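# Set the shelf board on the cabinet's four pegs

## Task

Place the shelf board inside the cabinet so it sits flat on all four shelf pegs, then release it. At the end the whole hand and arm must be outside the cabinet, the hand kept at least about a fingernail's width (roughly 1 cm) away from the cabinet's sides, back and top, and the arm must be still; otherwise the task fails. The gripper must not be holding any loose object when the result is checked, and the board has to stay in place on its own, without the robot supporting it.

## Robot and tools

Robot: one arm with six revolute joints and a two-finger gripper. In column order the joints are waist, shoulder, elbow, wrist pitch, wrist yaw, wrist roll. Stated ranges in radians: waist -3.054 to 3.054, shoulder 0.000 to 3.142, elbow 0.000 to 2.356, wrist pitch -1.571 to 1.571, wrist yaw -1.571 to 1.571, wrist roll -3.142 to 3.142. A joint's true end may sit up to 0.010 rad either side of these values.

Frames: positions are in the scene frame, in metres. Its origin is on the table surface straight beneath the arm's base; +z is up, and +y lies to the left when facing along +x. The base itself may be slightly tilted against the table. The printed hand position can be wrong, especially with the arm stretched out. In the gripper's own frame the fingers point along +x and close along y. end_effector_position is the spot between the finger pads, 3 to 4 cm back from the fingertips.

Tool execute_actions. Argument "actions" is a list holding zero or one item; optional "pictures" (true/false) asks for camera images, which otherwise arrive only with an empty list.
- Empty list: no new command; returns the current state plus images.
- Motion: {"rows": [[...], ...], "steps": n}. rows holds 1 to 15 rows; steps is 4 to 15 (default 15). Each step lasts 1/30 s and uses one row; when rows run out, the last one is repeated. Every row is 7 plain numbers for this single arm: six absolute joint target angles in radians in the column order above (the same form as the Joint positions line), then the gripper opening. These are goals, not offsets. The opening is on a -1 to 1 scale: +1 fully open (0.088 m pad gap), fingers meet empty near -0.80, and values down to -1 close no further. Going from fully open to closed takes at least about 0.5 s.
- Wait: {"steps": n} with n up to 300 and no rows. It sends nothing and returns once n steps have elapsed since the previous result, with your reply time counted in.
A call is refused, and nothing is sent, if any joint target lies over 0.010 rad beyond its range end and also beyond that joint's angle in the last result. Targets beyond the real end are clipped there, and the result then prints "joint sent to its limit" (possibly about an earlier action still running). No such line does not prove more travel is available.

Motion limits: per step, each joint's target is kept within a lead of its measured angle: 0.211 rad for waist, shoulder and elbow, 0.213 for wrist pitch, 0.267 for wrist yaw, 0.228 for wrist roll. If targets would move the gripper over 70 mm from where it measures, all targets are pulled back toward the measured angles. So large moves take several calls. Friction may leave a joint short of its target, more at long reach, and tiny turns may not happen; read Joint positions after each move.

Timing: each result is captured 4 steps before the action ends; those steps then run while you think, and the next action starts after them. The simulation keeps running during your replies. Between calls the arm keeps heading for the last row you sent until it barely moves (a slow or blocked motion counts) or a step is HELD; after that only a new action makes it move on or push harder. Fingers still moving keep moving.

Result lines: end_effector_position (m), end_effector_quat_wxyz, linear and angular velocities (m/s, rad/s); Joint positions and Joint velocities in column order (rad, rad/s) followed by pad gap (m, m/s); grip_measured, the finger opening on the command scale (may be off by up to about 1 mm of opening, consistently within a scene). "joint command not followed" means the clearance check altered or blocked targets (mounting blocks and posts count as arm). HELD marks steps where your row was not fully sent. MOTOR HOT appears from 50 °C; OVER-TEMPERATURE FAULT means a motor hit 95 °C and the arm is held until it cools; if cooling fails within 30 to 60 s the arm and gripper lose power and go limp. Holding loads heats motors, even while you think.

Gripping: to keep an object, command an opening clearly below grip_measured; the larger the gap, the firmer the squeeze. Elsewhere the fingers settle where grip_measured equals your command, down to the empty-closed point. Pad force tops out near 34 N (some grippers less); closing fast can hit harder and sometimes pop the fingers open. Something may occasionally tug a held part or nudge a loose object.

Torque: load limits in N m are waist 18.2, shoulder 22.5, elbow 22.4, wrist pitch 5.92, wrist yaw 5.9, wrist roll 5.54, including held weight. Reaching one stops the arm for 10 s and drops the rest of that call.

Tool zoom_image: {"camera": one of "cam_high", "cam_low", "cam_wrist", "region": [x0, y0, x1, y1]} in pixels of that camera's latest 504x504 image, origin top-left, at most 504 by 504. Returns an enlarged view.

Tool finished_scene: {"scene": current scene number}. Replying without any tool call ends everything.

Avoid: knocking or placing anything off the table (immediate failure), dropping or slamming the board, hard collisions or heavy pushing against the cabinet, torque faults and overheating, and ending with the board still gripped or with the hand near or inside the cabinet. Move smoothly and efficiently.

Each tool is called after "Call:" in YAML: its name, and indented under it one key for each argument.

## Session

Call:
execute_actions:
  actions: []

Scene clock: 0.00 s of 4500.00 s.
end_effector_position=(+0.1106, +0.3523, +0.1883) grip_measured=+0.838 end_effector_quat_wxyz=(+0.183, +0.845, +0.256, -0.432) end_effector_velocity=(-0.002, -0.002, +0.000) end_effector_angular_velocity=(-0.004, +0.004, +0.006)
Joint positions: [ 0.895  0.623  1.089 -0.873 -0.128 -2.612  0.08 ]
Joint velocities: [-0.002 -0.007 -0.002 -0.007 -0.007 -0.007 -0.   ]
Motor temperatures (°C, as the motors report them): [19 18 19 20 19 21]
Heat: hottest wrist roll 21 °C (+0.0 °C/min).

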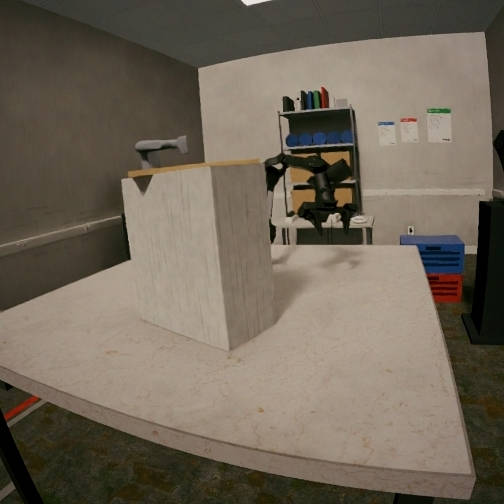

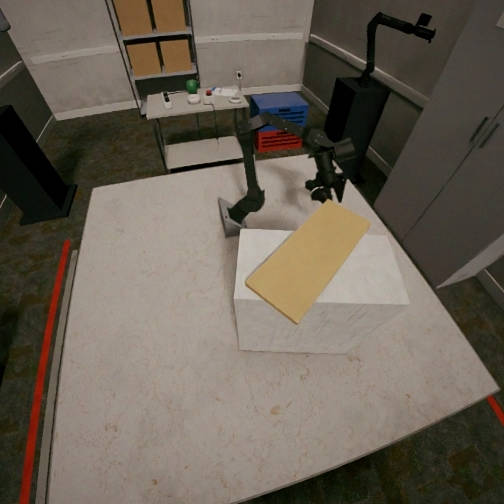

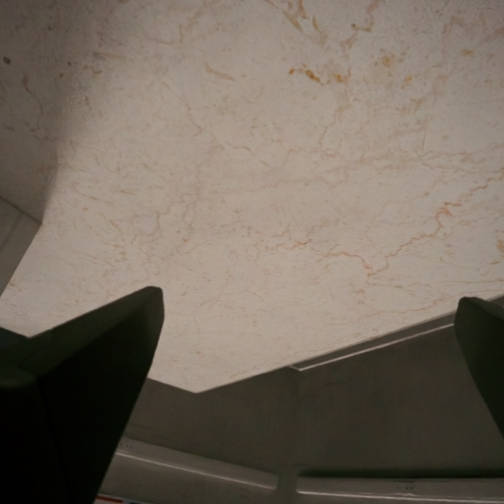

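Call:
execute_actions:
  actions:
    - {"rows":[[0.895,0.3,0.6,-0.3,0,0,1]]}

Call:
execute_actions:
  actions:
    - {"steps":60}
  pictures: true

Scene clock: 0.60 s of 4500.00 s.
end_effector_position=(+0.1274, +0.3300, +0.1779) grip_measured=+0.998 end_effector_quat_wxyz=(-0.186, +0.887, +0.220, -0.361) end_effector_velocity=(+0.039, -0.035, -0.091) end_effector_angular_velocity=(+1.231, +0.984, -1.084)
Joint positions: [ 0.896  0.315  0.632 -0.347 -0.006 -1.926  0.088]
Joint velocities: [-0.002 -0.002 -0.418  0.418  0.022  1.912  0.001]
Motor temperatures (°C, as the motors report them): [19 18 19 20 19 21]
Heat: hottest wrist roll 21 °C (+0.0 °C/min).
Steps of this call (steps 1 to 7: nothing new was sent; steps 8 to 18: the first 11 steps of this action). Readings (joint positions):
8: [0.896 0.595 1.058 -0.819 -0.108 -2.565]
9: [0.896 0.548 1.002 -0.751 -0.072 -2.498]
11: [0.896 0.433 0.888 -0.647 -0.036 -2.373]
15: [0.896 0.318 0.703 -0.415 -0.012 -2.117]
18: the state above

Scene clock: 2.60 s of 4500.00 s.
end_effector_position=(+0.1280, +0.3329, +0.1806) grip_measured=+1.000 end_effector_quat_wxyz=(+0.838, -0.347, +0.154, +0.392) end_effector_velocity=(-0.001, -0.001, -0.001) end_effector_angular_velocity=(-0.007, +0.001, +0.006)
Joint positions: [ 0.896  0.305  0.614 -0.301 -0.003 -0.002  0.088]
Joint velocities: [-0.002 -0.007 -0.002 -0.007 -0.007 -0.007  0.   ]
Motor temperatures (°C, as the motors report them): [19 18 20 20 19 21]
Heat: hottest wrist roll 21 °C (+0.0 °C/min).
Kept back: nothing.
Steps of this call (steps 1 to 4: the last 4 steps of your previous action; steps 5 to 60: the robot went on to your last target). Readings (joint positions):
1: [0.896 0.314 0.622 -0.334 -0.006 -1.864]
2: [0.896 0.314 0.617 -0.324 -0.005 -1.800]
4: [0.896 0.310 0.615 -0.311 -0.005 -1.674]
8: [0.896 0.306 0.615 -0.303 -0.004 -1.424]
60: the state above
The arm was judged still, so your last target was given up. Only a new action makes it travel on or press farther. Fingers that are still opening or closing keep moving.

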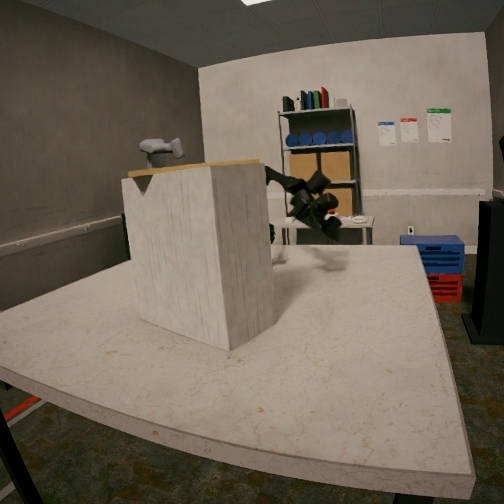

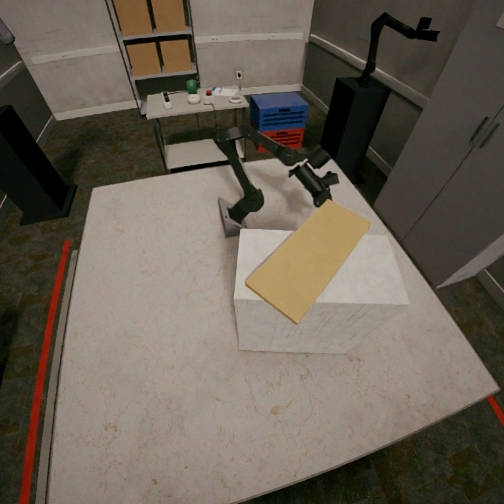

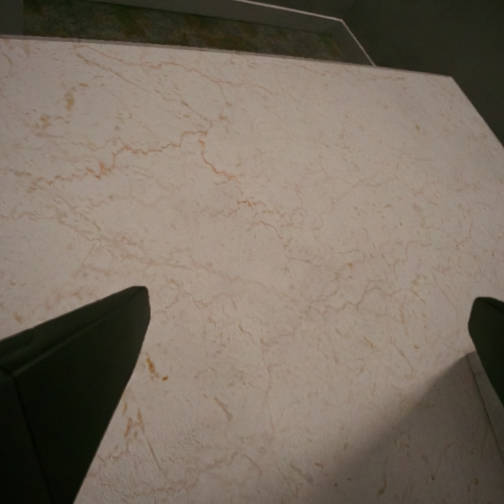

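Call:
execute_actions:
  actions:
    - {"rows":[[0.895,0,1,-1,0,0.785,1],[0.895,0,1,-1,0,0.785,1],[0.895,0,1,-1,0,0.785,1],[0.895,0,1,-1,0,0.785,1],[0.895,0,1,-1,0,0.785,1],[0.7,0,1,-1,0,0.785,1],[0,0,1,-1,0,0.785,1]]}

Call:
execute_actions:
  actions:
    - {"steps":30}
  pictures: true

Scene clock: 3.23 s of 4500.00 s.
end_effector_position=(+0.0477, +0.2906, +0.3095) grip_measured=+1.000 end_effector_quat_wxyz=(+0.951, -0.090, +0.111, +0.275) end_effector_velocity=(-0.102, -0.269, -0.002) end_effector_angular_velocity=(+1.117, +0.184, -2.148)
Joint positions: [ 0.608  0.01   0.98  -0.805 -0.001  0.549  0.088]
Joint velocities: [-1.712 -0.398  0.52  -1.692 -0.007  1.853  0.   ]
Motor temperatures (°C, as the motors report them): [19 18 20 20 19 21]
Heat: hottest wrist roll 21 °C (+0.0 °C/min).
joint sent to its limit — the command would take joint 2 (shoulder) past its lower limit, so that joint was sent only as far as its limit.
Steps of this call (steps 1 to 8: nothing new was sent; steps 9 to 19: the first 11 steps of this action). Readings (joint positions):
9: [0.896 0.288 0.631 -0.337 -0.003 0.031]
10: [0.896 0.264 0.652 -0.388 -0.003 0.075]
12: [0.896 0.193 0.713 -0.458 -0.003 0.158]
16: [0.782 0.068 0.888 -0.639 -0.002 0.360]
19: the state above

Scene clock: 4.23 s of 4500.00 s.
end_effector_position=(+0.0557, +0.2405, +0.3076) grip_measured=+1.000 end_effector_quat_wxyz=(+1.000, -0.001, -0.008, -0.008) end_effector_velocity=(-0.001, +0.001, +0.003) end_effector_angular_velocity=(-0.008, -0.015, +0.002)
Joint positions: [ 0.005  0.005  0.997 -0.998 -0.002  0.783  0.088]
Joint velocities: [-0.002 -0.002  0.002  0.007  0.007 -0.007  0.   ]
Motor temperatures (°C, as the motors report them): [19 18 20 20 19 21]
Heat: hottest wrist roll 21 °C (+0.0 °C/min).
joint sent to its limit — the command would take joint 2 (shoulder) past its lower limit, so that joint was sent only as far as its limit.
Kept back: nothing.
Steps of this call (steps 1 to 4: the last 4 steps of your previous action; steps 5 to 30: the robot went on to your last target). Readings (joint positions):
1: [0.550 0.001 0.992 -0.860 -0.001 0.612]
2: [0.492 0.000 0.997 -0.906 -0.001 0.663]
4: [0.377 0.004 0.996 -0.957 -0.001 0.724]
8: [0.145 0.005 0.996 -0.986 -0.001 0.768]
30: the state above
The arm was judged still, so your last target was given up. Only a new action makes it travel on or press farther. Fingers that are still opening or closing keep moving.

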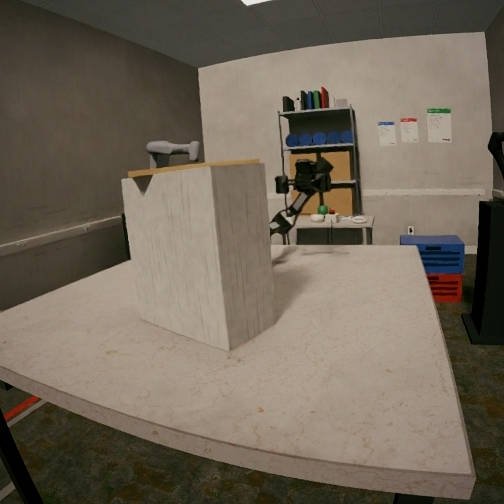

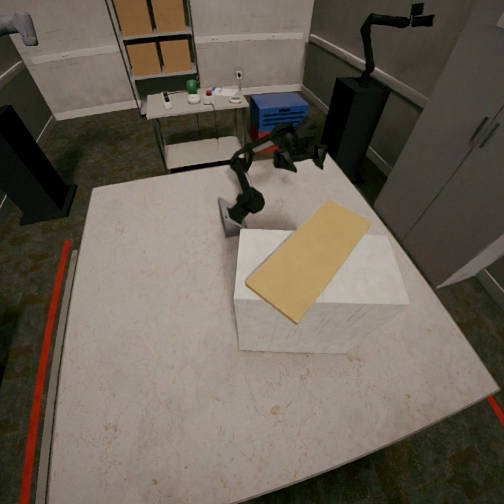

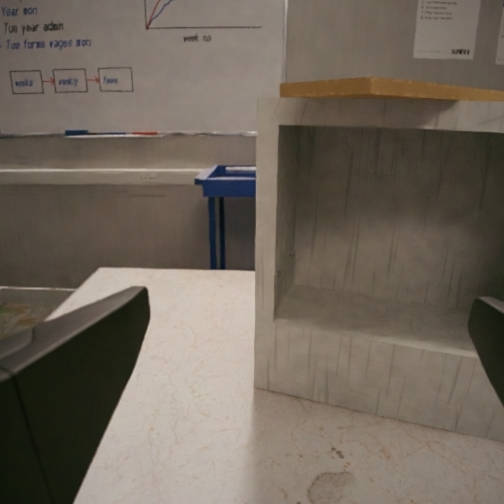

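Call:
execute_actions:
  actions:
    - {"rows":[[-0.25,0.01,0.75,-0.99,0,0.785,1]]}

Call:
execute_actions:
  actions:
    - {"steps":8}
  pictures: true

Scene clock: 4.93 s of 4500.00 s.
end_effector_position=(+0.1025, +0.1660, +0.2717) grip_measured=+1.000 end_effector_quat_wxyz=(+0.984, +0.017, -0.008, -0.179) end_effector_velocity=(-0.002, -0.006, +0.003) end_effector_angular_velocity=(-0.006, -0.033, -0.047)
Joint positions: [-0.24   0.016  0.754 -0.989 -0.002  0.783  0.088]
Joint velocities: [-0.051 -0.002 -0.002 -0.007  0.007 -0.007  0.   ]
Motor temperatures (°C, as the motors report them): [19 18 20 20 19 21]
Heat: hottest wrist roll 21 °C (+0.0 °C/min).
Steps of this call (steps 1 to 10: nothing new was sent; steps 11 to 21: the first 11 steps of this action). Readings (joint positions):
11: [-0.014 0.005 0.975 -0.985 -0.002 0.783]
12: [-0.067 0.001 0.940 -0.977 -0.002 0.783]
14: [-0.165 0.003 0.852 -0.991 -0.002 0.783]
18: [-0.231 0.016 0.757 -0.998 -0.002 0.783]
21: the state above

Scene clock: 5.20 s of 4500.00 s.
end_effector_position=(+0.1023, +0.1656, +0.2721) grip_measured=+1.000 end_effector_quat_wxyz=(+0.983, +0.017, -0.010, -0.180) end_effector_velocity=(+0.002, -0.001, -0.001) end_effector_angular_velocity=(-0.004, +0.004, -0.002)
Joint positions: [-0.245  0.016  0.754 -0.989 -0.002  0.783  0.088]
Joint velocities: [-0.007  0.002 -0.007  0.007 -0.007 -0.007  0.   ]
Motor temperatures (°C, as the motors report them): [19 18 20 20 19 21]
Heat: hottest wrist roll 21 °C (+0.0 °C/min).
Kept back: nothing.
Steps of this call (steps 1 to 4: the last 4 steps of your previous action; steps 5 to 8: the robot went on to your last target). Readings (joint positions):
1: [-0.242 0.016 0.754 -0.989 -0.002 0.783]
2: [-0.243 0.016 0.754 -0.989 -0.002 0.783]
4: [-0.244 0.016 0.754 -0.989 -0.002 0.783]
8: the state above

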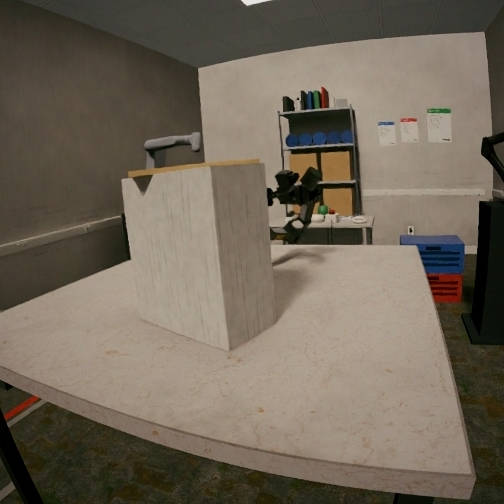

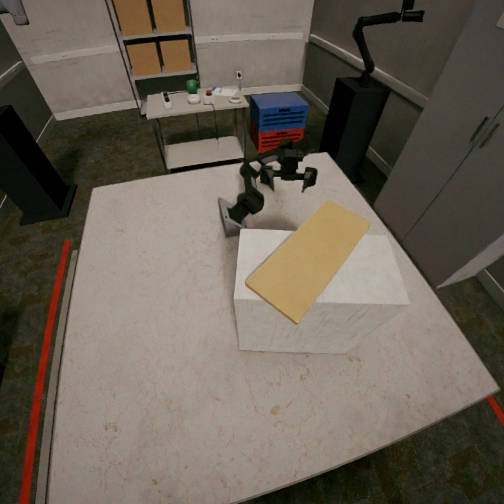

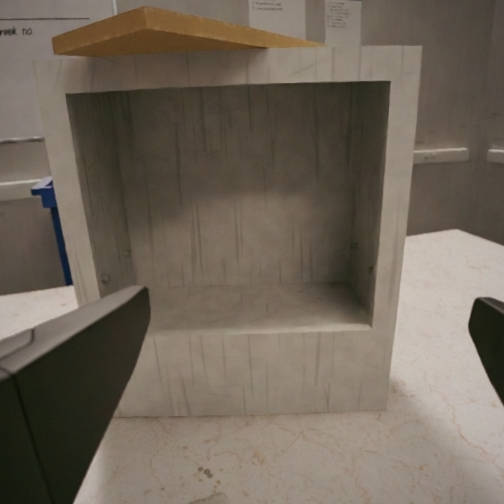

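Call:
execute_actions:
  actions:
    - {"rows":[[-0.85,0.5,0.6,0,-0.5,2.556,0.5]]}

Call:
execute_actions:
  actions:
    - {"rows":[[-0.85,1.207,0.506,0.954,-0.976,2.556,0.5]]}

Call:
execute_actions:
  actions:
    - {"steps":25}
  pictures: true

Scene clock: 6.53 s of 4500.00 s.
end_effector_position=(+0.1959, +0.1087, +0.3366) grip_measured=+0.510 end_effector_quat_wxyz=(+0.897, +0.396, -0.121, -0.156) end_effector_velocity=(+0.023, +0.093, +0.339) end_effector_angular_velocity=(+0.637, -1.735, +0.684)
Joint positions: [-0.801  0.481  0.6   -0.353 -0.473  1.47   0.064]
Joint velocities: [-0.608  0.227 -0.007  1.78  -0.256  1.883 -0.006]
Motor temperatures (°C, as the motors report them): [19 18 20 20 19 21]
Heat: hottest wrist roll 21 °C (+0.0 °C/min).
Steps of this call (steps 1 to 15: the robot went on to your last target; steps 16 to 29: nothing new was sent; steps 30 to 40: the first 11 steps of this action). Readings (joint positions):
30: [-0.274 0.040 0.734 -0.949 -0.053 0.834]
31: [-0.334 0.078 0.711 -0.872 -0.138 0.899]
33: [-0.452 0.200 0.663 -0.758 -0.284 1.024]
37: [-0.684 0.423 0.609 -0.527 -0.445 1.279]
40: the state above

Scene clock: 7.03 s of 4500.00 s.
end_effector_position=(+0.2781, +0.0764, +0.3458) grip_measured=+0.500 end_effector_quat_wxyz=(+0.678, +0.734, +0.039, -0.007) end_effector_velocity=(+0.144, -0.214, +0.007) end_effector_angular_velocity=(+1.530, +0.090, +0.081)
Joint positions: [-0.846  1.084  0.517  0.535 -0.954  2.41   0.064]
Joint velocities: [-0.012  1.507 -0.012  1.707 -0.154  1.678 -0.   ]
Motor temperatures (°C, as the motors report them): [19 18 20 20 19 21]
Heat: hottest wrist roll 21 °C (+0.0 °C/min).
Steps of this call (steps 1 to 4: the last 4 steps of your previous action; steps 5 to 15: the first 11 steps of this action). Readings (joint positions):
5: [-0.842 0.517 0.592 -0.055 -0.543 1.785]
6: [-0.844 0.558 0.586 0.016 -0.629 1.847]
8: [-0.845 0.672 0.563 0.127 -0.773 1.973]
12: [-0.846 0.915 0.518 0.355 -0.924 2.226]
15: the state above

Scene clock: 7.87 s of 4500.00 s.
end_effector_position=(+0.2848, +0.0908, +0.3693) grip_measured=+0.500 end_effector_quat_wxyz=(+0.707, +0.701, +0.054, +0.076) end_effector_velocity=(-0.001, +0.001, -0.000) end_effector_angular_velocity=(-0.016, +0.008, +0.010)
Joint positions: [-0.847  1.203  0.508  0.952 -0.972  2.554  0.064]
Joint velocities: [-0.007  0.002  0.002  0.007 -0.022 -0.007  0.   ]
Motor temperatures (°C, as the motors report them): [19 18 20 21 19 21]
Heat: hottest wrist pitch 21 °C (+0.0 °C/min).
Kept back: nothing.
Steps of this call (steps 1 to 4: the last 4 steps of your previous action; steps 5 to 25: the robot went on to your last target). Readings (joint positions):
1: [-0.847 1.127 0.516 0.590 -0.958 2.454]
2: [-0.847 1.159 0.513 0.646 -0.961 2.484]
4: [-0.847 1.192 0.508 0.761 -0.967 2.520]
8: [-0.847 1.199 0.508 0.910 -0.971 2.545]
25: the state above

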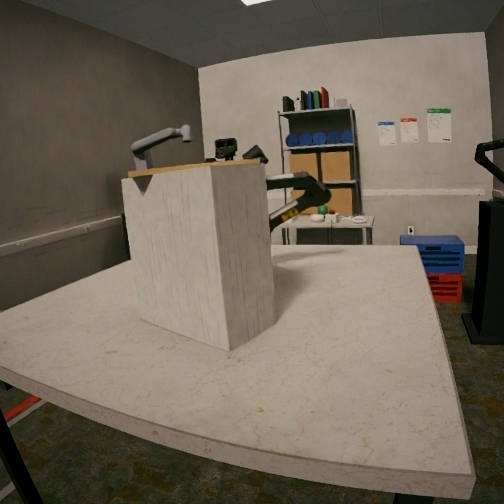

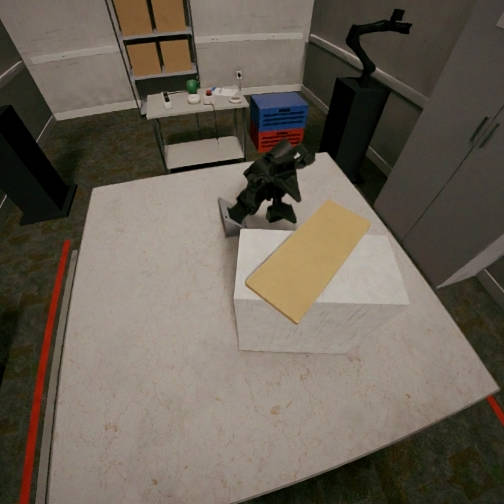

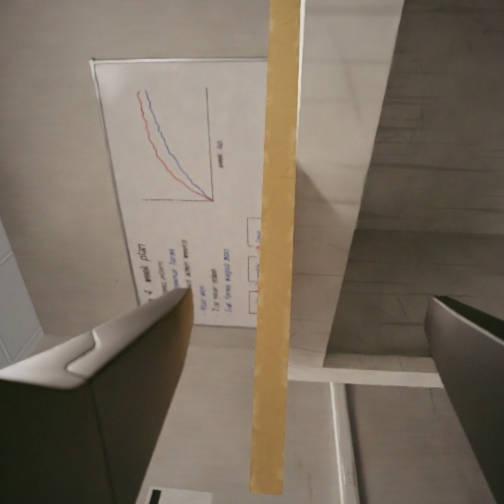

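Call:
execute_actions:
  actions:
    - {"rows":[[-0.748,1.147,0.602,0.766,-0.9,2.517,0.5]]}

Call:
execute_actions:
  actions:
    - {"rows":[[-0.72,1.17,0.625,0.765,-0.875,2.51,0.5],[-0.69,1.2,0.65,0.76,-0.845,2.5,0.5],[-0.66,1.23,0.675,0.76,-0.815,2.49,0.5],[-0.63,1.26,0.70,0.755,-0.785,2.485,0.5],[-0.6,1.29,0.73,0.75,-0.755,2.475,0.5],[-0.569,1.317,0.754,0.748,-0.725,2.467,0.5]]}

Call:
execute_actions:
  actions:
    - {"steps":8}
  pictures: true

Scene clock: 8.57 s of 4500.00 s.
end_effector_position=(+0.3000, +0.1188, +0.3739) grip_measured=+0.500 end_effector_quat_wxyz=(+0.703, +0.705, +0.066, +0.070) end_effector_velocity=(+0.003, -0.009, -0.005) end_effector_angular_velocity=(+0.028, +0.017, -0.041)
Joint positions: [-0.754  1.149  0.594  0.771 -0.905  2.52   0.063]
Joint velocities: [ 0.007  0.002  0.002 -0.066  0.022 -0.022 -0.   ]
Motor temperatures (°C, as the motors report them): [19 18 20 21 19 21]
Heat: hottest wrist pitch 21 °C (+0.0 °C/min).
Steps of this call (steps 1 to 10: the robot went on to your last target; steps 11 to 21: the first 11 steps of this action). Readings (joint positions):
11: [-0.838 1.195 0.519 0.910 -0.958 2.547]
12: [-0.815 1.187 0.536 0.860 -0.940 2.540]
14: [-0.776 1.171 0.565 0.817 -0.924 2.530]
18: [-0.756 1.150 0.593 0.782 -0.909 2.522]
21: the state above

Scene clock: 9.07 s of 4500.00 s.
end_effector_position=(+0.3556, +0.1301, +0.3738) grip_measured=+0.500 end_effector_quat_wxyz=(+0.702, +0.705, +0.069, +0.069) end_effector_velocity=(+0.032, -0.002, -0.000) end_effector_angular_velocity=(-0.003, -0.037, -0.036)
Joint positions: [-0.58   1.307  0.735  0.75  -0.741  2.472  0.063]
Joint velocities: [ 0.09   0.095  0.066  0.007  0.139 -0.037 -0.   ]
Motor temperatures (°C, as the motors report them): [19 18 20 21 20 21]
Heat: hottest wrist pitch 21 °C (+0.0 °C/min).
Steps of this call (steps 1 to 4: the last 4 steps of your previous action; steps 5 to 15: the first 11 steps of this action). Readings (joint positions):
5: [-0.750 1.151 0.596 0.767 -0.899 2.518]
6: [-0.740 1.159 0.604 0.766 -0.886 2.514]
8: [-0.700 1.194 0.638 0.764 -0.846 2.502]
12: [-0.604 1.285 0.721 0.754 -0.761 2.478]
15: the state above

Scene clock: 9.33 s of 4500.00 s.
end_effector_position=(+0.3576, +0.1312, +0.3759) grip_measured=+0.500 end_effector_quat_wxyz=(+0.704, +0.704, +0.066, +0.072) end_effector_velocity=(+0.000, +0.001, -0.002) end_effector_angular_velocity=(-0.010, +0.004, +0.008)
Joint positions: [-0.575  1.311  0.744  0.75  -0.729  2.469  0.063]
Joint velocities: [ 0.002  0.002 -0.002  0.007 -0.007 -0.007 -0.   ]
Motor temperatures (°C, as the motors report them): [19 18 20 21 20 21]
Heat: hottest wrist pitch 21 °C (+0.0 °C/min).
Kept back: nothing.
Steps of this call (steps 1 to 4: the last 4 steps of your previous action; steps 5 to 8: the robot went on to your last target). Readings (joint positions):
1: [-0.577 1.309 0.737 0.750 -0.737 2.471]
2: [-0.577 1.311 0.739 0.750 -0.734 2.471]
4: [-0.576 1.311 0.742 0.750 -0.731 2.470]
8: the state above

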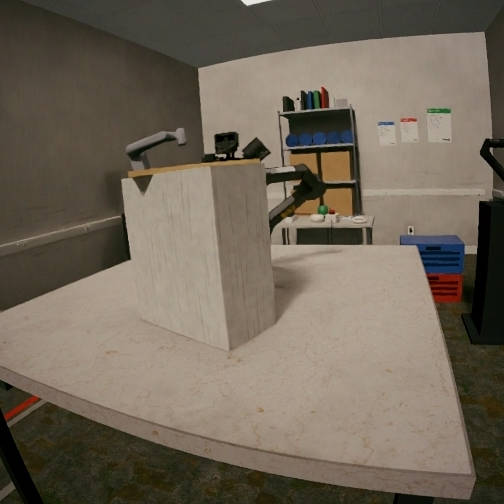

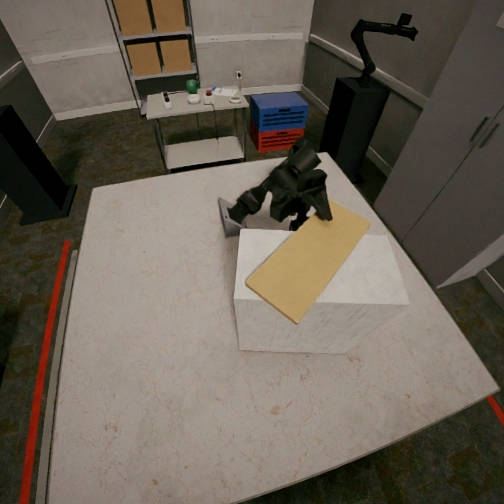

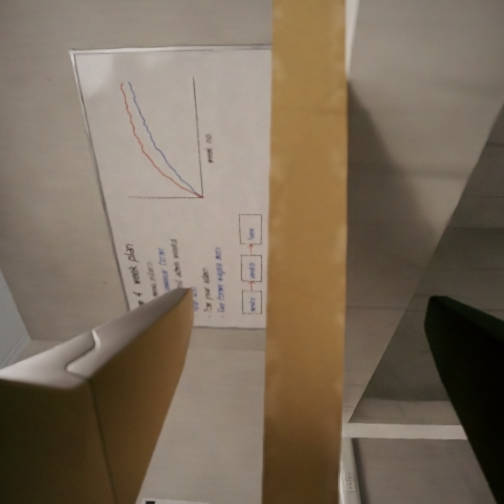

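Call:
execute_actions:
  actions:
    - {"rows":[[-0.569,1.317,0.754,0.748,-0.725,2.467,-0.45]]}

Call:
execute_actions:
  actions:
    - {"rows":[[-0.569,1.317,0.754,0.748,-0.725,2.467,-1]]}
  pictures: true

Scene clock: 9.80 s of 4500.00 s.
end_effector_position=(+0.3581, +0.1313, +0.3776) grip_measured=-0.432 end_effector_quat_wxyz=(+0.704, +0.703, +0.062, +0.073) end_effector_velocity=(-0.000, +0.001, +0.001) end_effector_angular_velocity=(-0.025, -0.012, +0.001)
Joint positions: [-0.574  1.312  0.747  0.751 -0.721  2.469  0.018]
Joint velocities: [ 0.002 -0.002 -0.002  0.007  0.007 -0.022 -0.004]
Motor temperatures (°C, as the motors report them): [19 18 20 21 20 21]
Heat: hottest wrist pitch 21 °C (+0.0 °C/min).
Steps of this call (steps 1 to 3: the robot went on to your last target; steps 4 to 14: the first 11 steps of this action). Readings (joint positions):
4: [-0.574 1.312 0.744 0.750 -0.729 2.469]
5: [-0.574 1.312 0.744 0.750 -0.729 2.469]
7: [-0.574 1.312 0.744 0.750 -0.729 2.469]
11: [-0.574 1.312 0.745 0.752 -0.721 2.469]
14: the state above

Scene clock: 10.30 s of 4500.00 s.
end_effector_position=(+0.3579, +0.1314, +0.3801) grip_measured=-0.549 end_effector_quat_wxyz=(+0.707, +0.700, +0.059, +0.075) end_effector_velocity=(-0.002, +0.001, -0.001) end_effector_angular_velocity=(-0.007, +0.004, +0.001)
Joint positions: [-0.577  1.312  0.752  0.75  -0.718  2.462  0.012]
Joint velocities: [-0.002 -0.007 -0.002 -0.007 -0.007 -0.007 -0.   ]
Motor temperatures (°C, as the motors report them): [19 18 20 21 20 21]
Heat: hottest wrist pitch 21 °C (+0.0 °C/min).
Steps of this call (steps 1 to 4: the last 4 steps of your previous action; steps 5 to 15: the first 11 steps of this action). Readings (joint positions):
5: [-0.574 1.312 0.748 0.751 -0.716 2.469]
6: [-0.576 1.312 0.751 0.751 -0.711 2.466]
8: [-0.577 1.312 0.752 0.750 -0.718 2.462]
12: [-0.577 1.312 0.752 0.750 -0.718 2.462]
15: the state above

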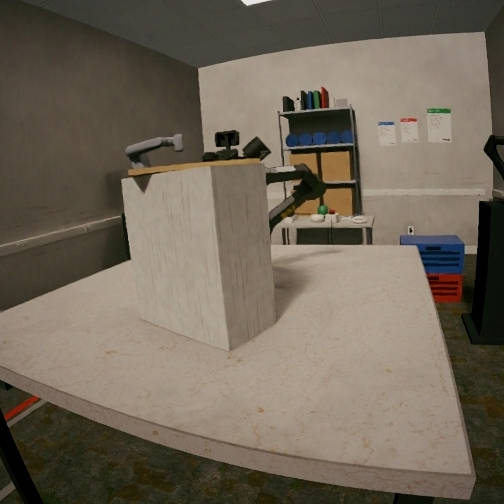

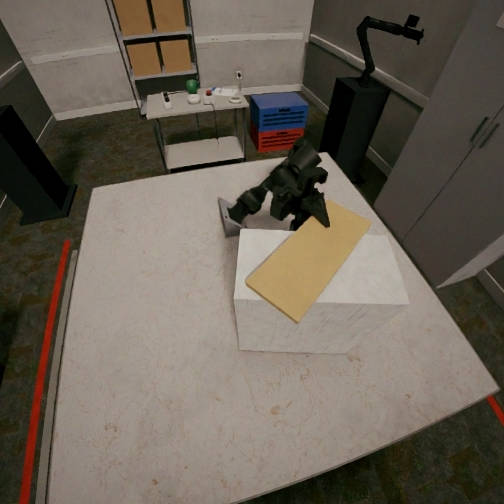

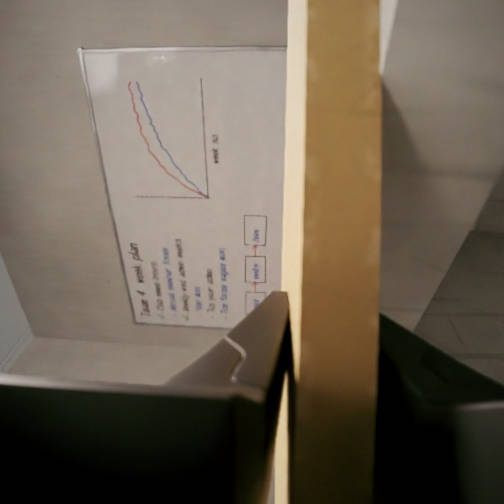

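Call:
execute_actions:
  actions:
    - {"rows":[[-0.59,1.315,0.77,0.735,-0.74,2.47,-1],[-0.61,1.313,0.785,0.72,-0.76,2.477,-1],[-0.63,1.312,0.8,0.707,-0.78,2.483,-1],[-0.653,1.31,0.815,0.694,-0.8,2.488,-1]]}

Call:
execute_actions:
  actions:
    - {"rows":[[-0.645,1.285,0.83,0.63,-0.77,2.47,-1],[-0.635,1.26,0.85,0.565,-0.735,2.45,-1],[-0.625,1.235,0.87,0.5,-0.7,2.435,-1],[-0.615,1.21,0.885,0.435,-0.67,2.42,-1],[-0.605,1.19,0.905,0.37,-0.64,2.4,-1],[-0.595,1.165,0.92,0.305,-0.605,2.385,-1],[-0.585,1.145,0.94,0.24,-0.57,2.37,-1],[-0.575,1.125,0.96,0.175,-0.54,2.355,-1],[-0.565,1.105,0.98,0.11,-0.51,2.34,-1],[-0.555,1.085,1,0.045,-0.475,2.33,-1],[-0.545,1.065,1.02,-0.02,-0.44,2.32,-1],[-0.53,1.05,1.035,-0.085,-0.41,2.31,-1],[-0.52,1.03,1.055,-0.15,-0.38,2.3,-1],[-0.51,1.015,1.075,-0.215,-0.35,2.29,-1],[-0.495,1.002,1.093,-0.276,-0.32,2.283,-1]]}

Call:
execute_actions:
  actions:
    - {"steps":10}

Call:
execute_actions:
  actions:
    - {"rows":[[-0.46,1.01,1.125,-0.32,-0.27,2.29,-1],[-0.43,1.02,1.155,-0.365,-0.22,2.3,-1],[-0.4,1.03,1.19,-0.41,-0.17,2.31,-1],[-0.37,1.04,1.22,-0.45,-0.12,2.32,-1],[-0.335,1.05,1.25,-0.495,-0.07,2.33,-1],[-0.305,1.06,1.28,-0.54,-0.02,2.345,-1],[-0.27,1.07,1.315,-0.58,0.03,2.36,-1],[-0.24,1.08,1.345,-0.625,0.08,2.37,-1],[-0.21,1.09,1.375,-0.67,0.13,2.385,-1],[-0.18,1.1,1.41,-0.715,0.18,2.4,-1],[-0.145,1.11,1.44,-0.76,0.23,2.415,-1],[-0.115,1.12,1.47,-0.8,0.28,2.43,-1],[-0.08,1.13,1.5,-0.845,0.33,2.445,-1],[-0.05,1.14,1.535,-0.89,0.38,2.46,-1],[-0.02,1.148,1.566,-0.933,0.43,2.47,-1]]}

Call:
execute_actions:
  actions:
    - {"steps":18}
  pictures: true

Scene clock: 11.20 s of 4500.00 s.
end_effector_position=(+0.3508, +0.1268, +0.3924) grip_measured=-0.549 end_effector_quat_wxyz=(+0.698, +0.710, +0.071, +0.063) end_effector_velocity=(-0.004, +0.003, -0.005) end_effector_angular_velocity=(+0.020, +0.053, +0.025)
Joint positions: [-0.64   1.312  0.794  0.692 -0.805  2.489  0.012]
Joint velocities: [-0.012 -0.007  0.002 -0.022 -0.066  0.022  0.   ]
Motor temperatures (°C, as the motors report them): [19 18 20 21 20 21]
Heat: hottest wrist pitch 21 °C (+0.0 °C/min).
Steps of this call (steps 1 to 4: the last 4 steps of your previous action; steps 5 to 15: the robot went on to your last target; step 16: nothing new was sent; steps 17 to 27: the first 11 steps of this action). Readings (joint positions):
17: [-0.578 1.312 0.754 0.749 -0.721 2.462]
18: [-0.582 1.312 0.759 0.741 -0.732 2.465]
20: [-0.601 1.312 0.773 0.721 -0.766 2.471]
24: [-0.635 1.312 0.792 0.696 -0.797 2.487]
27: the state above

Scene clock: 11.70 s of 4500.00 s.
end_effector_position=(+0.3350, +0.1544, +0.4112) grip_measured=-0.549 end_effector_quat_wxyz=(+0.699, +0.714, -0.028, -0.010) end_effector_velocity=(-0.117, +0.138, +0.057) end_effector_angular_velocity=(-0.103, -0.118, -0.812)
Joint positions: [-0.565  1.128  0.952  0.144 -0.539  2.358  0.012]
Joint velocities: [ 0.305 -0.652  0.628 -1.824  0.974 -0.388 -0.   ]
Motor temperatures (°C, as the motors report them): [20 18 21 21 20 21]
Heat: hottest elbow 21 °C (+0.0 °C/min).
Steps of this call (steps 1 to 4: the last 4 steps of your previous action; steps 5 to 15: the first 11 steps of this action). Readings (joint positions):
5: [-0.641 1.311 0.798 0.677 -0.807 2.488]
6: [-0.639 1.303 0.805 0.645 -0.797 2.480]
8: [-0.631 1.277 0.825 0.553 -0.747 2.459]
12: [-0.596 1.195 0.889 0.326 -0.632 2.400]
15: the state above

Scene clock: 12.03 s of 4500.00 s.
end_effector_position=(+0.3043, +0.1740, +0.4075) grip_measured=-0.549 end_effector_quat_wxyz=(+0.695, +0.708, -0.087, -0.086) end_effector_velocity=(-0.011, -0.036, -0.029) end_effector_angular_velocity=(+0.085, +0.100, -0.222)
Joint positions: [-0.494  1.008  1.075 -0.258 -0.344  2.292  0.012]
Joint velocities: [ 0.017 -0.002  0.022 -0.271  0.11  -0.022 -0.   ]
Motor temperatures (°C, as the motors report them): [20 18 21 21 20 21]
Heat: hottest elbow 21 °C (+0.0 °C/min).
Kept back: nothing.
Steps of this call (steps 1 to 4: the last 4 steps of your previous action; steps 5 to 10: the robot went on to your last target). Readings (joint positions):
1: [-0.555 1.107 0.972 0.084 -0.506 2.346]
2: [-0.545 1.087 0.992 0.024 -0.474 2.335]
4: [-0.523 1.050 1.031 -0.096 -0.414 2.314]
8: [-0.497 1.011 1.070 -0.235 -0.355 2.295]
10: the state above

Scene clock: 12.40 s of 4500.00 s.
end_effector_position=(+0.3037, +0.1997, +0.3974) grip_measured=-0.549 end_effector_quat_wxyz=(+0.663, +0.704, -0.171, -0.189) end_effector_velocity=(-0.064, +0.118, -0.019) end_effector_angular_velocity=(+0.002, +0.017, -0.870)
Joint positions: [-0.223  1.088  1.345 -0.651  0.092  2.38   0.012]
Joint velocities: [ 0.94   0.261  0.984 -1.37   1.487  0.447 -0.   ]
Motor temperatures (°C, as the motors report them): [20 18 21 21 20 21]
Heat: hottest elbow 21 °C (+0.0 °C/min).
Steps of this call (steps 1 to 11: the first 11 steps of this action). Readings (joint positions):
1: [-0.488 1.008 1.081 -0.276 -0.329 2.292]
2: [-0.475 1.012 1.092 -0.305 -0.302 2.293]
4: [-0.434 1.025 1.131 -0.371 -0.232 2.304]
8: [-0.316 1.061 1.247 -0.523 -0.054 2.342]
11: the state above

Scene clock: 13.00 s of 4500.00 s.
end_effector_position=(+0.2845, +0.2249, +0.3954) grip_measured=-0.549 end_effector_quat_wxyz=(+0.660, +0.671, -0.235, -0.243) end_effector_velocity=(-0.000, -0.003, -0.004) end_effector_angular_velocity=(-0.001, +0.026, -0.016)
Joint positions: [-0.018  1.148  1.55  -0.935  0.413  2.472  0.012]
Joint velocities: [-0.002  0.007  0.002 -0.022 -0.007 -0.007 -0.   ]
Motor temperatures (°C, as the motors report them): [20 18 21 21 20 21]
Heat: hottest elbow 21 °C (+0.0 °C/min).
Kept back: nothing.
Steps of this call (steps 1 to 4: the last 4 steps of your previous action; steps 5 to 18: the robot went on to your last target). Readings (joint positions):
1: [-0.192 1.096 1.377 -0.694 0.141 2.395]
2: [-0.161 1.105 1.407 -0.736 0.190 2.409]
4: [-0.097 1.124 1.470 -0.826 0.286 2.438]
8: [-0.031 1.141 1.535 -0.908 0.382 2.464]
18: the state above

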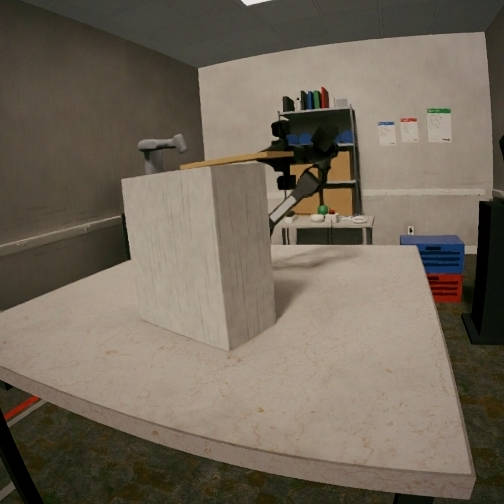

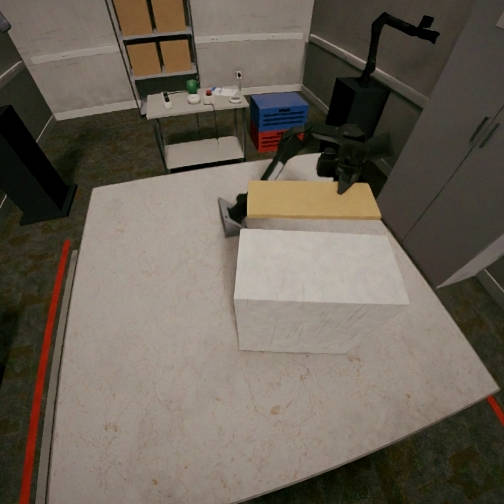

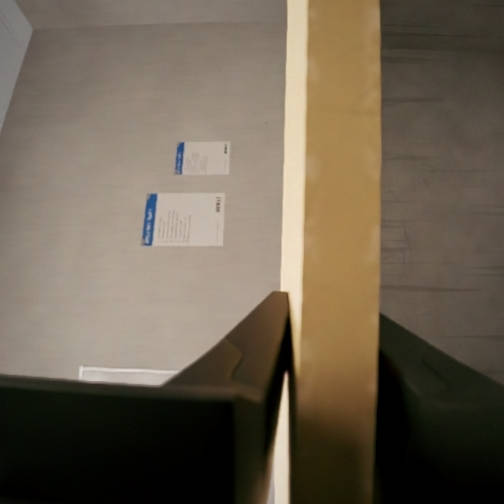

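Call:
execute_actions:
  actions:
    - {"rows":[[0,1.14,1.535,-0.92,0.44,2.52,-1],[0.02,1.135,1.505,-0.905,0.445,2.565,-1],[0.04,1.13,1.475,-0.89,0.455,2.61,-1],[0.06,1.12,1.445,-0.88,0.46,2.66,-1],[0.08,1.115,1.42,-0.865,0.47,2.71,-1],[0.1,1.11,1.39,-0.85,0.48,2.755,-1],[0.12,1.1,1.36,-0.835,0.485,2.8,-1],[0.14,1.095,1.33,-0.825,0.495,2.85,-1],[0.16,1.09,1.3,-0.81,0.5,2.9,-1],[0.18,1.08,1.27,-0.795,0.51,2.945,-1],[0.2,1.075,1.24,-0.78,0.52,2.99,-1],[0.22,1.068,1.21,-0.769,0.526,3.04,-1]]}

Call:
execute_actions:
  actions:
    - {"steps":14}

Call:
execute_actions:
  actions:
    - {"rows":[[0.205,1.09,1.212,-0.75,0.515,3.03,-1],[0.19,1.11,1.215,-0.73,0.503,3.022,-1],[0.178,1.13,1.218,-0.71,0.492,3.014,-1],[0.165,1.15,1.221,-0.69,0.481,3.006,-1],[0.152,1.17,1.225,-0.665,0.47,2.998,-1],[0.139,1.19,1.229,-0.645,0.46,2.99,-1],[0.127,1.21,1.233,-0.625,0.45,2.982,-1],[0.115,1.23,1.238,-0.605,0.44,2.975,-1],[0.103,1.255,1.243,-0.585,0.43,2.968,-1],[0.092,1.275,1.249,-0.565,0.421,2.96,-1],[0.08,1.295,1.254,-0.545,0.412,2.953,-1],[0.07,1.317,1.26,-0.524,0.404,2.947,-1]]}

Call:
execute_actions:
  actions:
    - {"steps":14}
  pictures: true

Scene clock: 14.00 s of 4500.00 s.
end_effector_position=(+0.2970, +0.2148, +0.3277) grip_measured=-0.549 end_effector_quat_wxyz=(+0.548, +0.769, -0.237, -0.229) end_effector_velocity=(+0.024, -0.067, -0.280) end_effector_angular_velocity=(+0.897, -0.305, -0.077)
Joint positions: [ 0.151  1.105  1.32  -0.822  0.48   2.874  0.012]
Joint velocities: [ 0.603 -0.144 -0.926  0.418  0.227  1.37  -0.   ]
Motor temperatures (°C, as the motors report them): [20 18 21 21 20 21]
Heat: hottest elbow 21 °C (+0.0 °C/min).
Steps of this call (steps 1 to 15: the robot went on to your last target; steps 16 to 19: nothing new was sent; steps 20 to 30: the first 11 steps of this action). Readings (joint positions):
20: [-0.015 1.148 1.550 -0.936 0.418 2.483]
21: [-0.009 1.147 1.544 -0.929 0.425 2.504]
23: [0.017 1.138 1.514 -0.905 0.436 2.568]
27: [0.091 1.117 1.411 -0.861 0.459 2.735]
30: the state above

Scene clock: 14.47 s of 4500.00 s.
end_effector_position=(+0.2961, +0.2088, +0.2979) grip_measured=-0.549 end_effector_quat_wxyz=(+0.499, +0.802, -0.239, -0.224) end_effector_velocity=(-0.002, +0.001, -0.001) end_effector_angular_velocity=(+0.010, +0.004, +0.003)
Joint positions: [ 0.221  1.078  1.214 -0.774  0.508  3.04   0.012]
Joint velocities: [ 0.002 -0.007 -0.002 -0.007 -0.007  0.007 -0.   ]
Motor temperatures (°C, as the motors report them): [20 19 21 21 20 21]
Heat: hottest elbow 21 °C (+0.0 °C/min).
Kept back: nothing.
Steps of this call (steps 1 to 4: the last 4 steps of your previous action; steps 5 to 14: the robot went on to your last target). Readings (joint positions):
1: [0.171 1.099 1.289 -0.808 0.488 2.921]
2: [0.189 1.095 1.264 -0.799 0.492 2.959]
4: [0.211 1.091 1.230 -0.791 0.496 3.001]
8: [0.220 1.087 1.214 -0.777 0.505 3.032]
14: the state above

Scene clock: 14.83 s of 4500.00 s.
end_effector_position=(+0.3484, +0.1862, +0.2941) grip_measured=-0.550 end_effector_quat_wxyz=(+0.498, +0.801, -0.240, -0.228) end_effector_velocity=(+0.206, -0.084, -0.011) end_effector_angular_velocity=(-0.036, +0.081, +0.071)
Joint positions: [ 0.122  1.237  1.225 -0.605  0.426  2.977  0.012]
Joint velocities: [-0.339  0.637  0.105  0.652 -0.344 -0.315 -0.025]
Motor temperatures (°C, as the motors report them): [20 19 21 21 20 21]
Heat: hottest elbow 21 °C (+0.0 °C/min).
Steps of this call (steps 1 to 11: the first 11 steps of this action). Readings (joint positions):
1: [0.221 1.078 1.214 -0.772 0.508 3.041]
2: [0.219 1.082 1.214 -0.765 0.507 3.038]
4: [0.203 1.099 1.214 -0.736 0.493 3.027]
8: [0.157 1.171 1.216 -0.664 0.457 2.999]
11: the state above

Scene clock: 15.30 s of 4500.00 s.
end_effector_position=(+0.3712, +0.1743, +0.2942) grip_measured=-0.549 end_effector_quat_wxyz=(+0.497, +0.802, -0.241, -0.228) end_effector_velocity=(-0.002, -0.004, -0.004) end_effector_angular_velocity=(-0.003, +0.026, -0.016)
Joint positions: [ 0.082  1.312  1.24  -0.536  0.396  2.956  0.012]
Joint velocities: [-0.002  0.002 -0.002 -0.022 -0.007 -0.007 -0.   ]
Motor temperatures (°C, as the motors report them): [20 19 21 21 20 21]
Heat: hottest elbow 21 °C (+0.0 °C/min).
Kept back: nothing.
Steps of this call (steps 1 to 4: the last 4 steps of your previous action; steps 5 to 14: the robot went on to your last target). Readings (joint positions):
1: [0.112 1.259 1.229 -0.586 0.417 2.971]
2: [0.102 1.277 1.234 -0.567 0.410 2.966]
4: [0.090 1.301 1.239 -0.549 0.402 2.959]
8: [0.084 1.311 1.240 -0.540 0.397 2.958]
14: the state above

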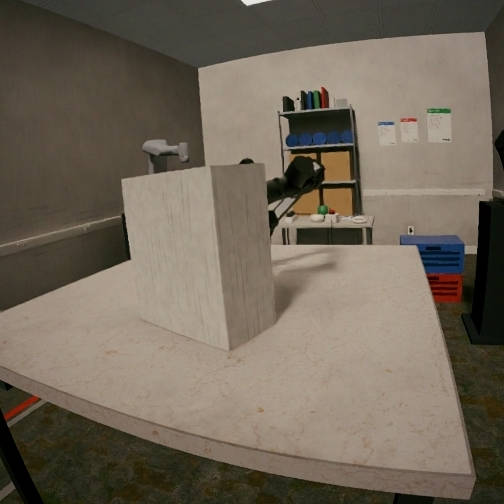

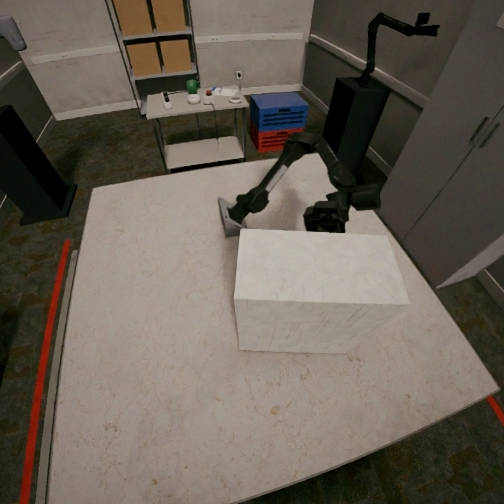

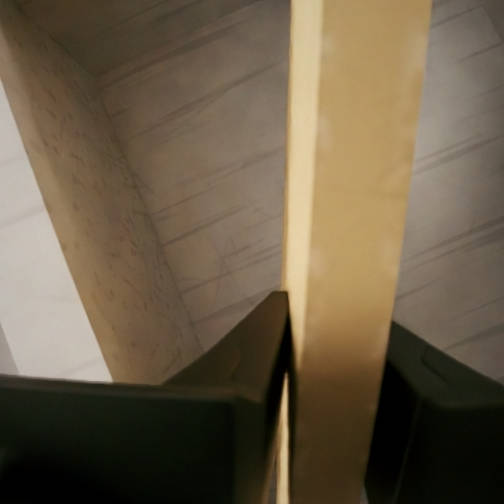

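Call:
execute_actions:
  actions:
    - {"rows":[[0.1,1.28,1.245,-0.54,0.42,2.95,-1],[0.12,1.25,1.23,-0.55,0.435,2.955,-1],[0.14,1.22,1.215,-0.55,0.45,2.96,-1],[0.16,1.19,1.195,-0.54,0.465,2.96,-1],[0.18,1.16,1.175,-0.53,0.48,2.96,-1],[0.195,1.13,1.155,-0.51,0.49,2.96,-1],[0.21,1.105,1.135,-0.494,0.5,2.959,-1]]}

Call:
execute_actions:
  actions:
    - {"steps":10}
  pictures: true

Scene clock: 15.90 s of 4500.00 s.
end_effector_position=(+0.3320, +0.2166, +0.2987) grip_measured=-0.549 end_effector_quat_wxyz=(+0.511, +0.817, -0.208, -0.166) end_effector_velocity=(-0.032, +0.023, +0.034) end_effector_angular_velocity=(+0.004, -0.187, +0.140)
Joint positions: [ 0.205  1.122  1.152 -0.508  0.483  2.965  0.012]
Joint velocities: [ 0.022 -0.193 -0.115  0.154  0.066 -0.007 -0.   ]
Motor temperatures (°C, as the motors report them): [20 19 21 21 20 21]
Heat: hottest elbow 21 °C (+0.0 °C/min).
Steps of this call (steps 1 to 7: the robot went on to your last target; steps 8 to 18: the first 11 steps of this action). Readings (joint positions):
8: [0.083 1.312 1.240 -0.535 0.396 2.956]
9: [0.088 1.306 1.240 -0.535 0.401 2.955]
11: [0.114 1.277 1.226 -0.541 0.420 2.957]
15: [0.187 1.167 1.168 -0.519 0.462 2.961]
18: the state above

Scene clock: 16.23 s of 4500.00 s.
end_effector_position=(+0.3314, +0.2165, +0.2958) grip_measured=-0.549 end_effector_quat_wxyz=(+0.512, +0.817, -0.206, -0.166) end_effector_velocity=(+0.002, +0.004, +0.000) end_effector_angular_velocity=(+0.007, +0.002, +0.027)
Joint positions: [ 0.213  1.117  1.139 -0.499  0.486  2.965  0.012]
Joint velocities: [-0.002 -0.002 -0.002  0.022 -0.022 -0.007 -0.   ]
Motor temperatures (°C, as the motors report them): [20 19 21 21 20 21]
Heat: hottest elbow 21 °C (+0.0 °C/min).
Kept back: nothing.
Steps of this call (steps 1 to 4: the last 4 steps of your previous action; steps 5 to 10: the robot went on to your last target). Readings (joint positions):
1: [0.205 1.118 1.149 -0.505 0.484 2.965]
2: [0.207 1.117 1.147 -0.502 0.485 2.965]
4: [0.210 1.117 1.143 -0.501 0.486 2.965]
8: [0.212 1.117 1.139 -0.500 0.486 2.965]
10: the state above

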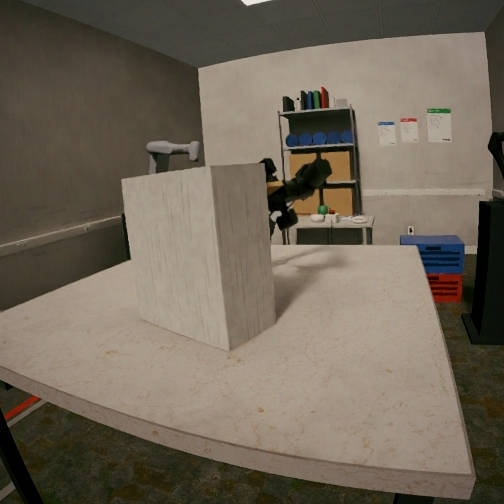

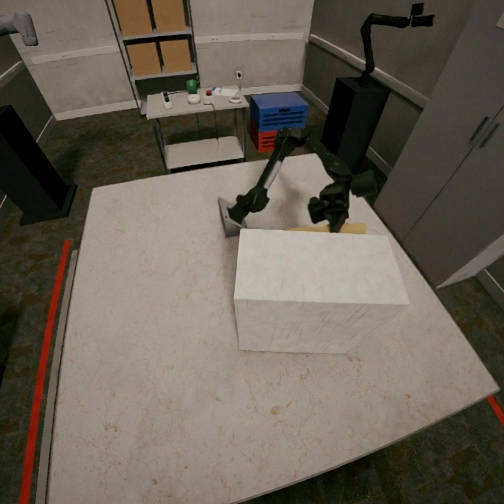

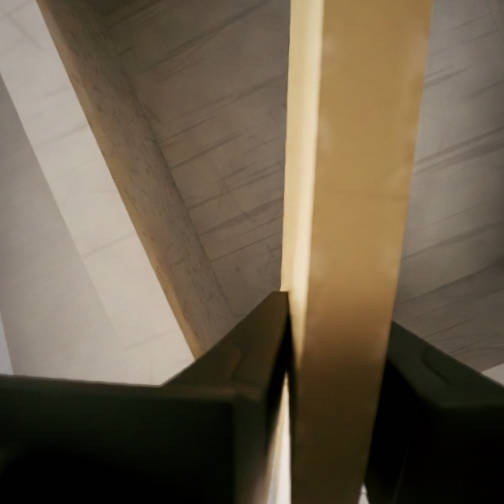

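Call:
execute_actions:
  actions:
    - {"rows":[[0.2,1.125,1.14,-0.485,0.49,2.955,-1],[0.19,1.135,1.14,-0.475,0.485,2.95,-1],[0.18,1.145,1.14,-0.465,0.48,2.947,-1],[0.172,1.155,1.142,-0.453,0.474,2.943,-1],[0.165,1.165,1.144,-0.44,0.468,2.94,-1],[0.158,1.175,1.146,-0.43,0.462,2.936,-1],[0.152,1.185,1.148,-0.418,0.456,2.933,-1],[0.146,1.195,1.15,-0.406,0.45,2.93,-1],[0.14,1.205,1.152,-0.395,0.445,2.927,-1],[0.134,1.217,1.154,-0.383,0.44,2.924,-1],[0.127,1.228,1.155,-0.371,0.435,2.92,-1],[0.12,1.24,1.156,-0.359,0.43,2.918,-1]]}

Call:
execute_actions:
  actions:
    - {"steps":14}
  pictures: true

Scene clock: 16.77 s of 4500.00 s.
end_effector_position=(+0.3571, +0.2022, +0.2956) grip_measured=-0.548 end_effector_quat_wxyz=(+0.513, +0.816, -0.209, -0.165) end_effector_velocity=(+0.098, -0.056, -0.025) end_effector_angular_velocity=(+0.016, +0.067, -0.016)
Joint positions: [ 0.154  1.198  1.139 -0.406  0.441  2.936  0.012]
Joint velocities: [-0.173  0.33   0.007  0.3   -0.198 -0.081  0.003]
Motor temperatures (°C, as the motors report them): [20 19 21 21 20 21]
Heat: hottest elbow 21 °C (+0.0 °C/min).
Steps of this call (steps 1 to 5: the robot went on to your last target; steps 6 to 16: the first 11 steps of this action). Readings (joint positions):
6: [0.213 1.117 1.139 -0.498 0.486 2.965]
7: [0.212 1.118 1.139 -0.495 0.486 2.963]
9: [0.201 1.127 1.139 -0.482 0.480 2.958]
13: [0.172 1.164 1.139 -0.439 0.457 2.945]
16: the state above

Scene clock: 17.23 s of 4500.00 s.
end_effector_position=(+0.3682, +0.1944, +0.2943) grip_measured=-0.549 end_effector_quat_wxyz=(+0.513, +0.815, -0.211, -0.167) end_effector_velocity=(-0.000, -0.004, -0.004) end_effector_angular_velocity=(-0.017, +0.027, -0.008)
Joint positions: [ 0.132  1.236  1.14  -0.369  0.424  2.927  0.012]
Joint velocities: [-0.002  0.002 -0.007 -0.007 -0.007 -0.022  0.   ]
Motor temperatures (°C, as the motors report them): [20 19 21 21 20 21]
Heat: hottest elbow 21 °C (+0.0 °C/min).
Kept back: nothing.
Steps of this call (steps 1 to 4: the last 4 steps of your previous action; steps 5 to 14: the robot went on to your last target). Readings (joint positions):
1: [0.149 1.208 1.139 -0.397 0.436 2.932]
2: [0.143 1.217 1.140 -0.387 0.431 2.930]
4: [0.137 1.229 1.140 -0.378 0.428 2.928]
8: [0.133 1.235 1.140 -0.372 0.425 2.927]
14: the state above

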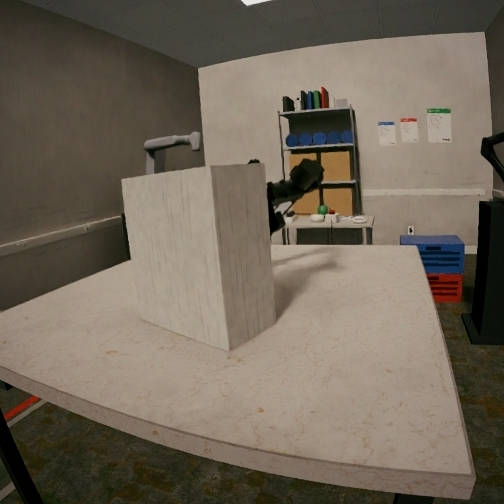

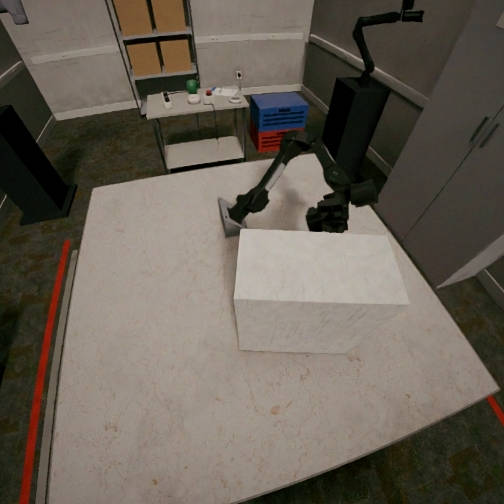

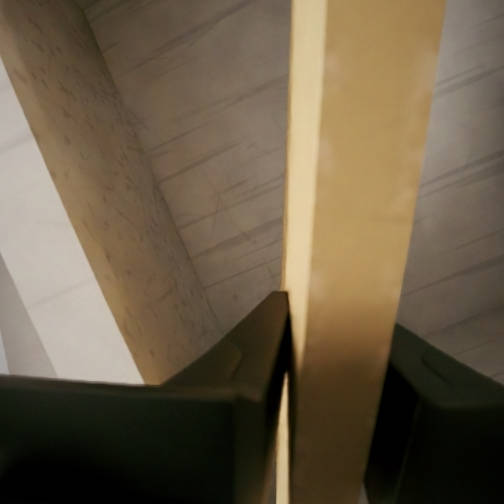

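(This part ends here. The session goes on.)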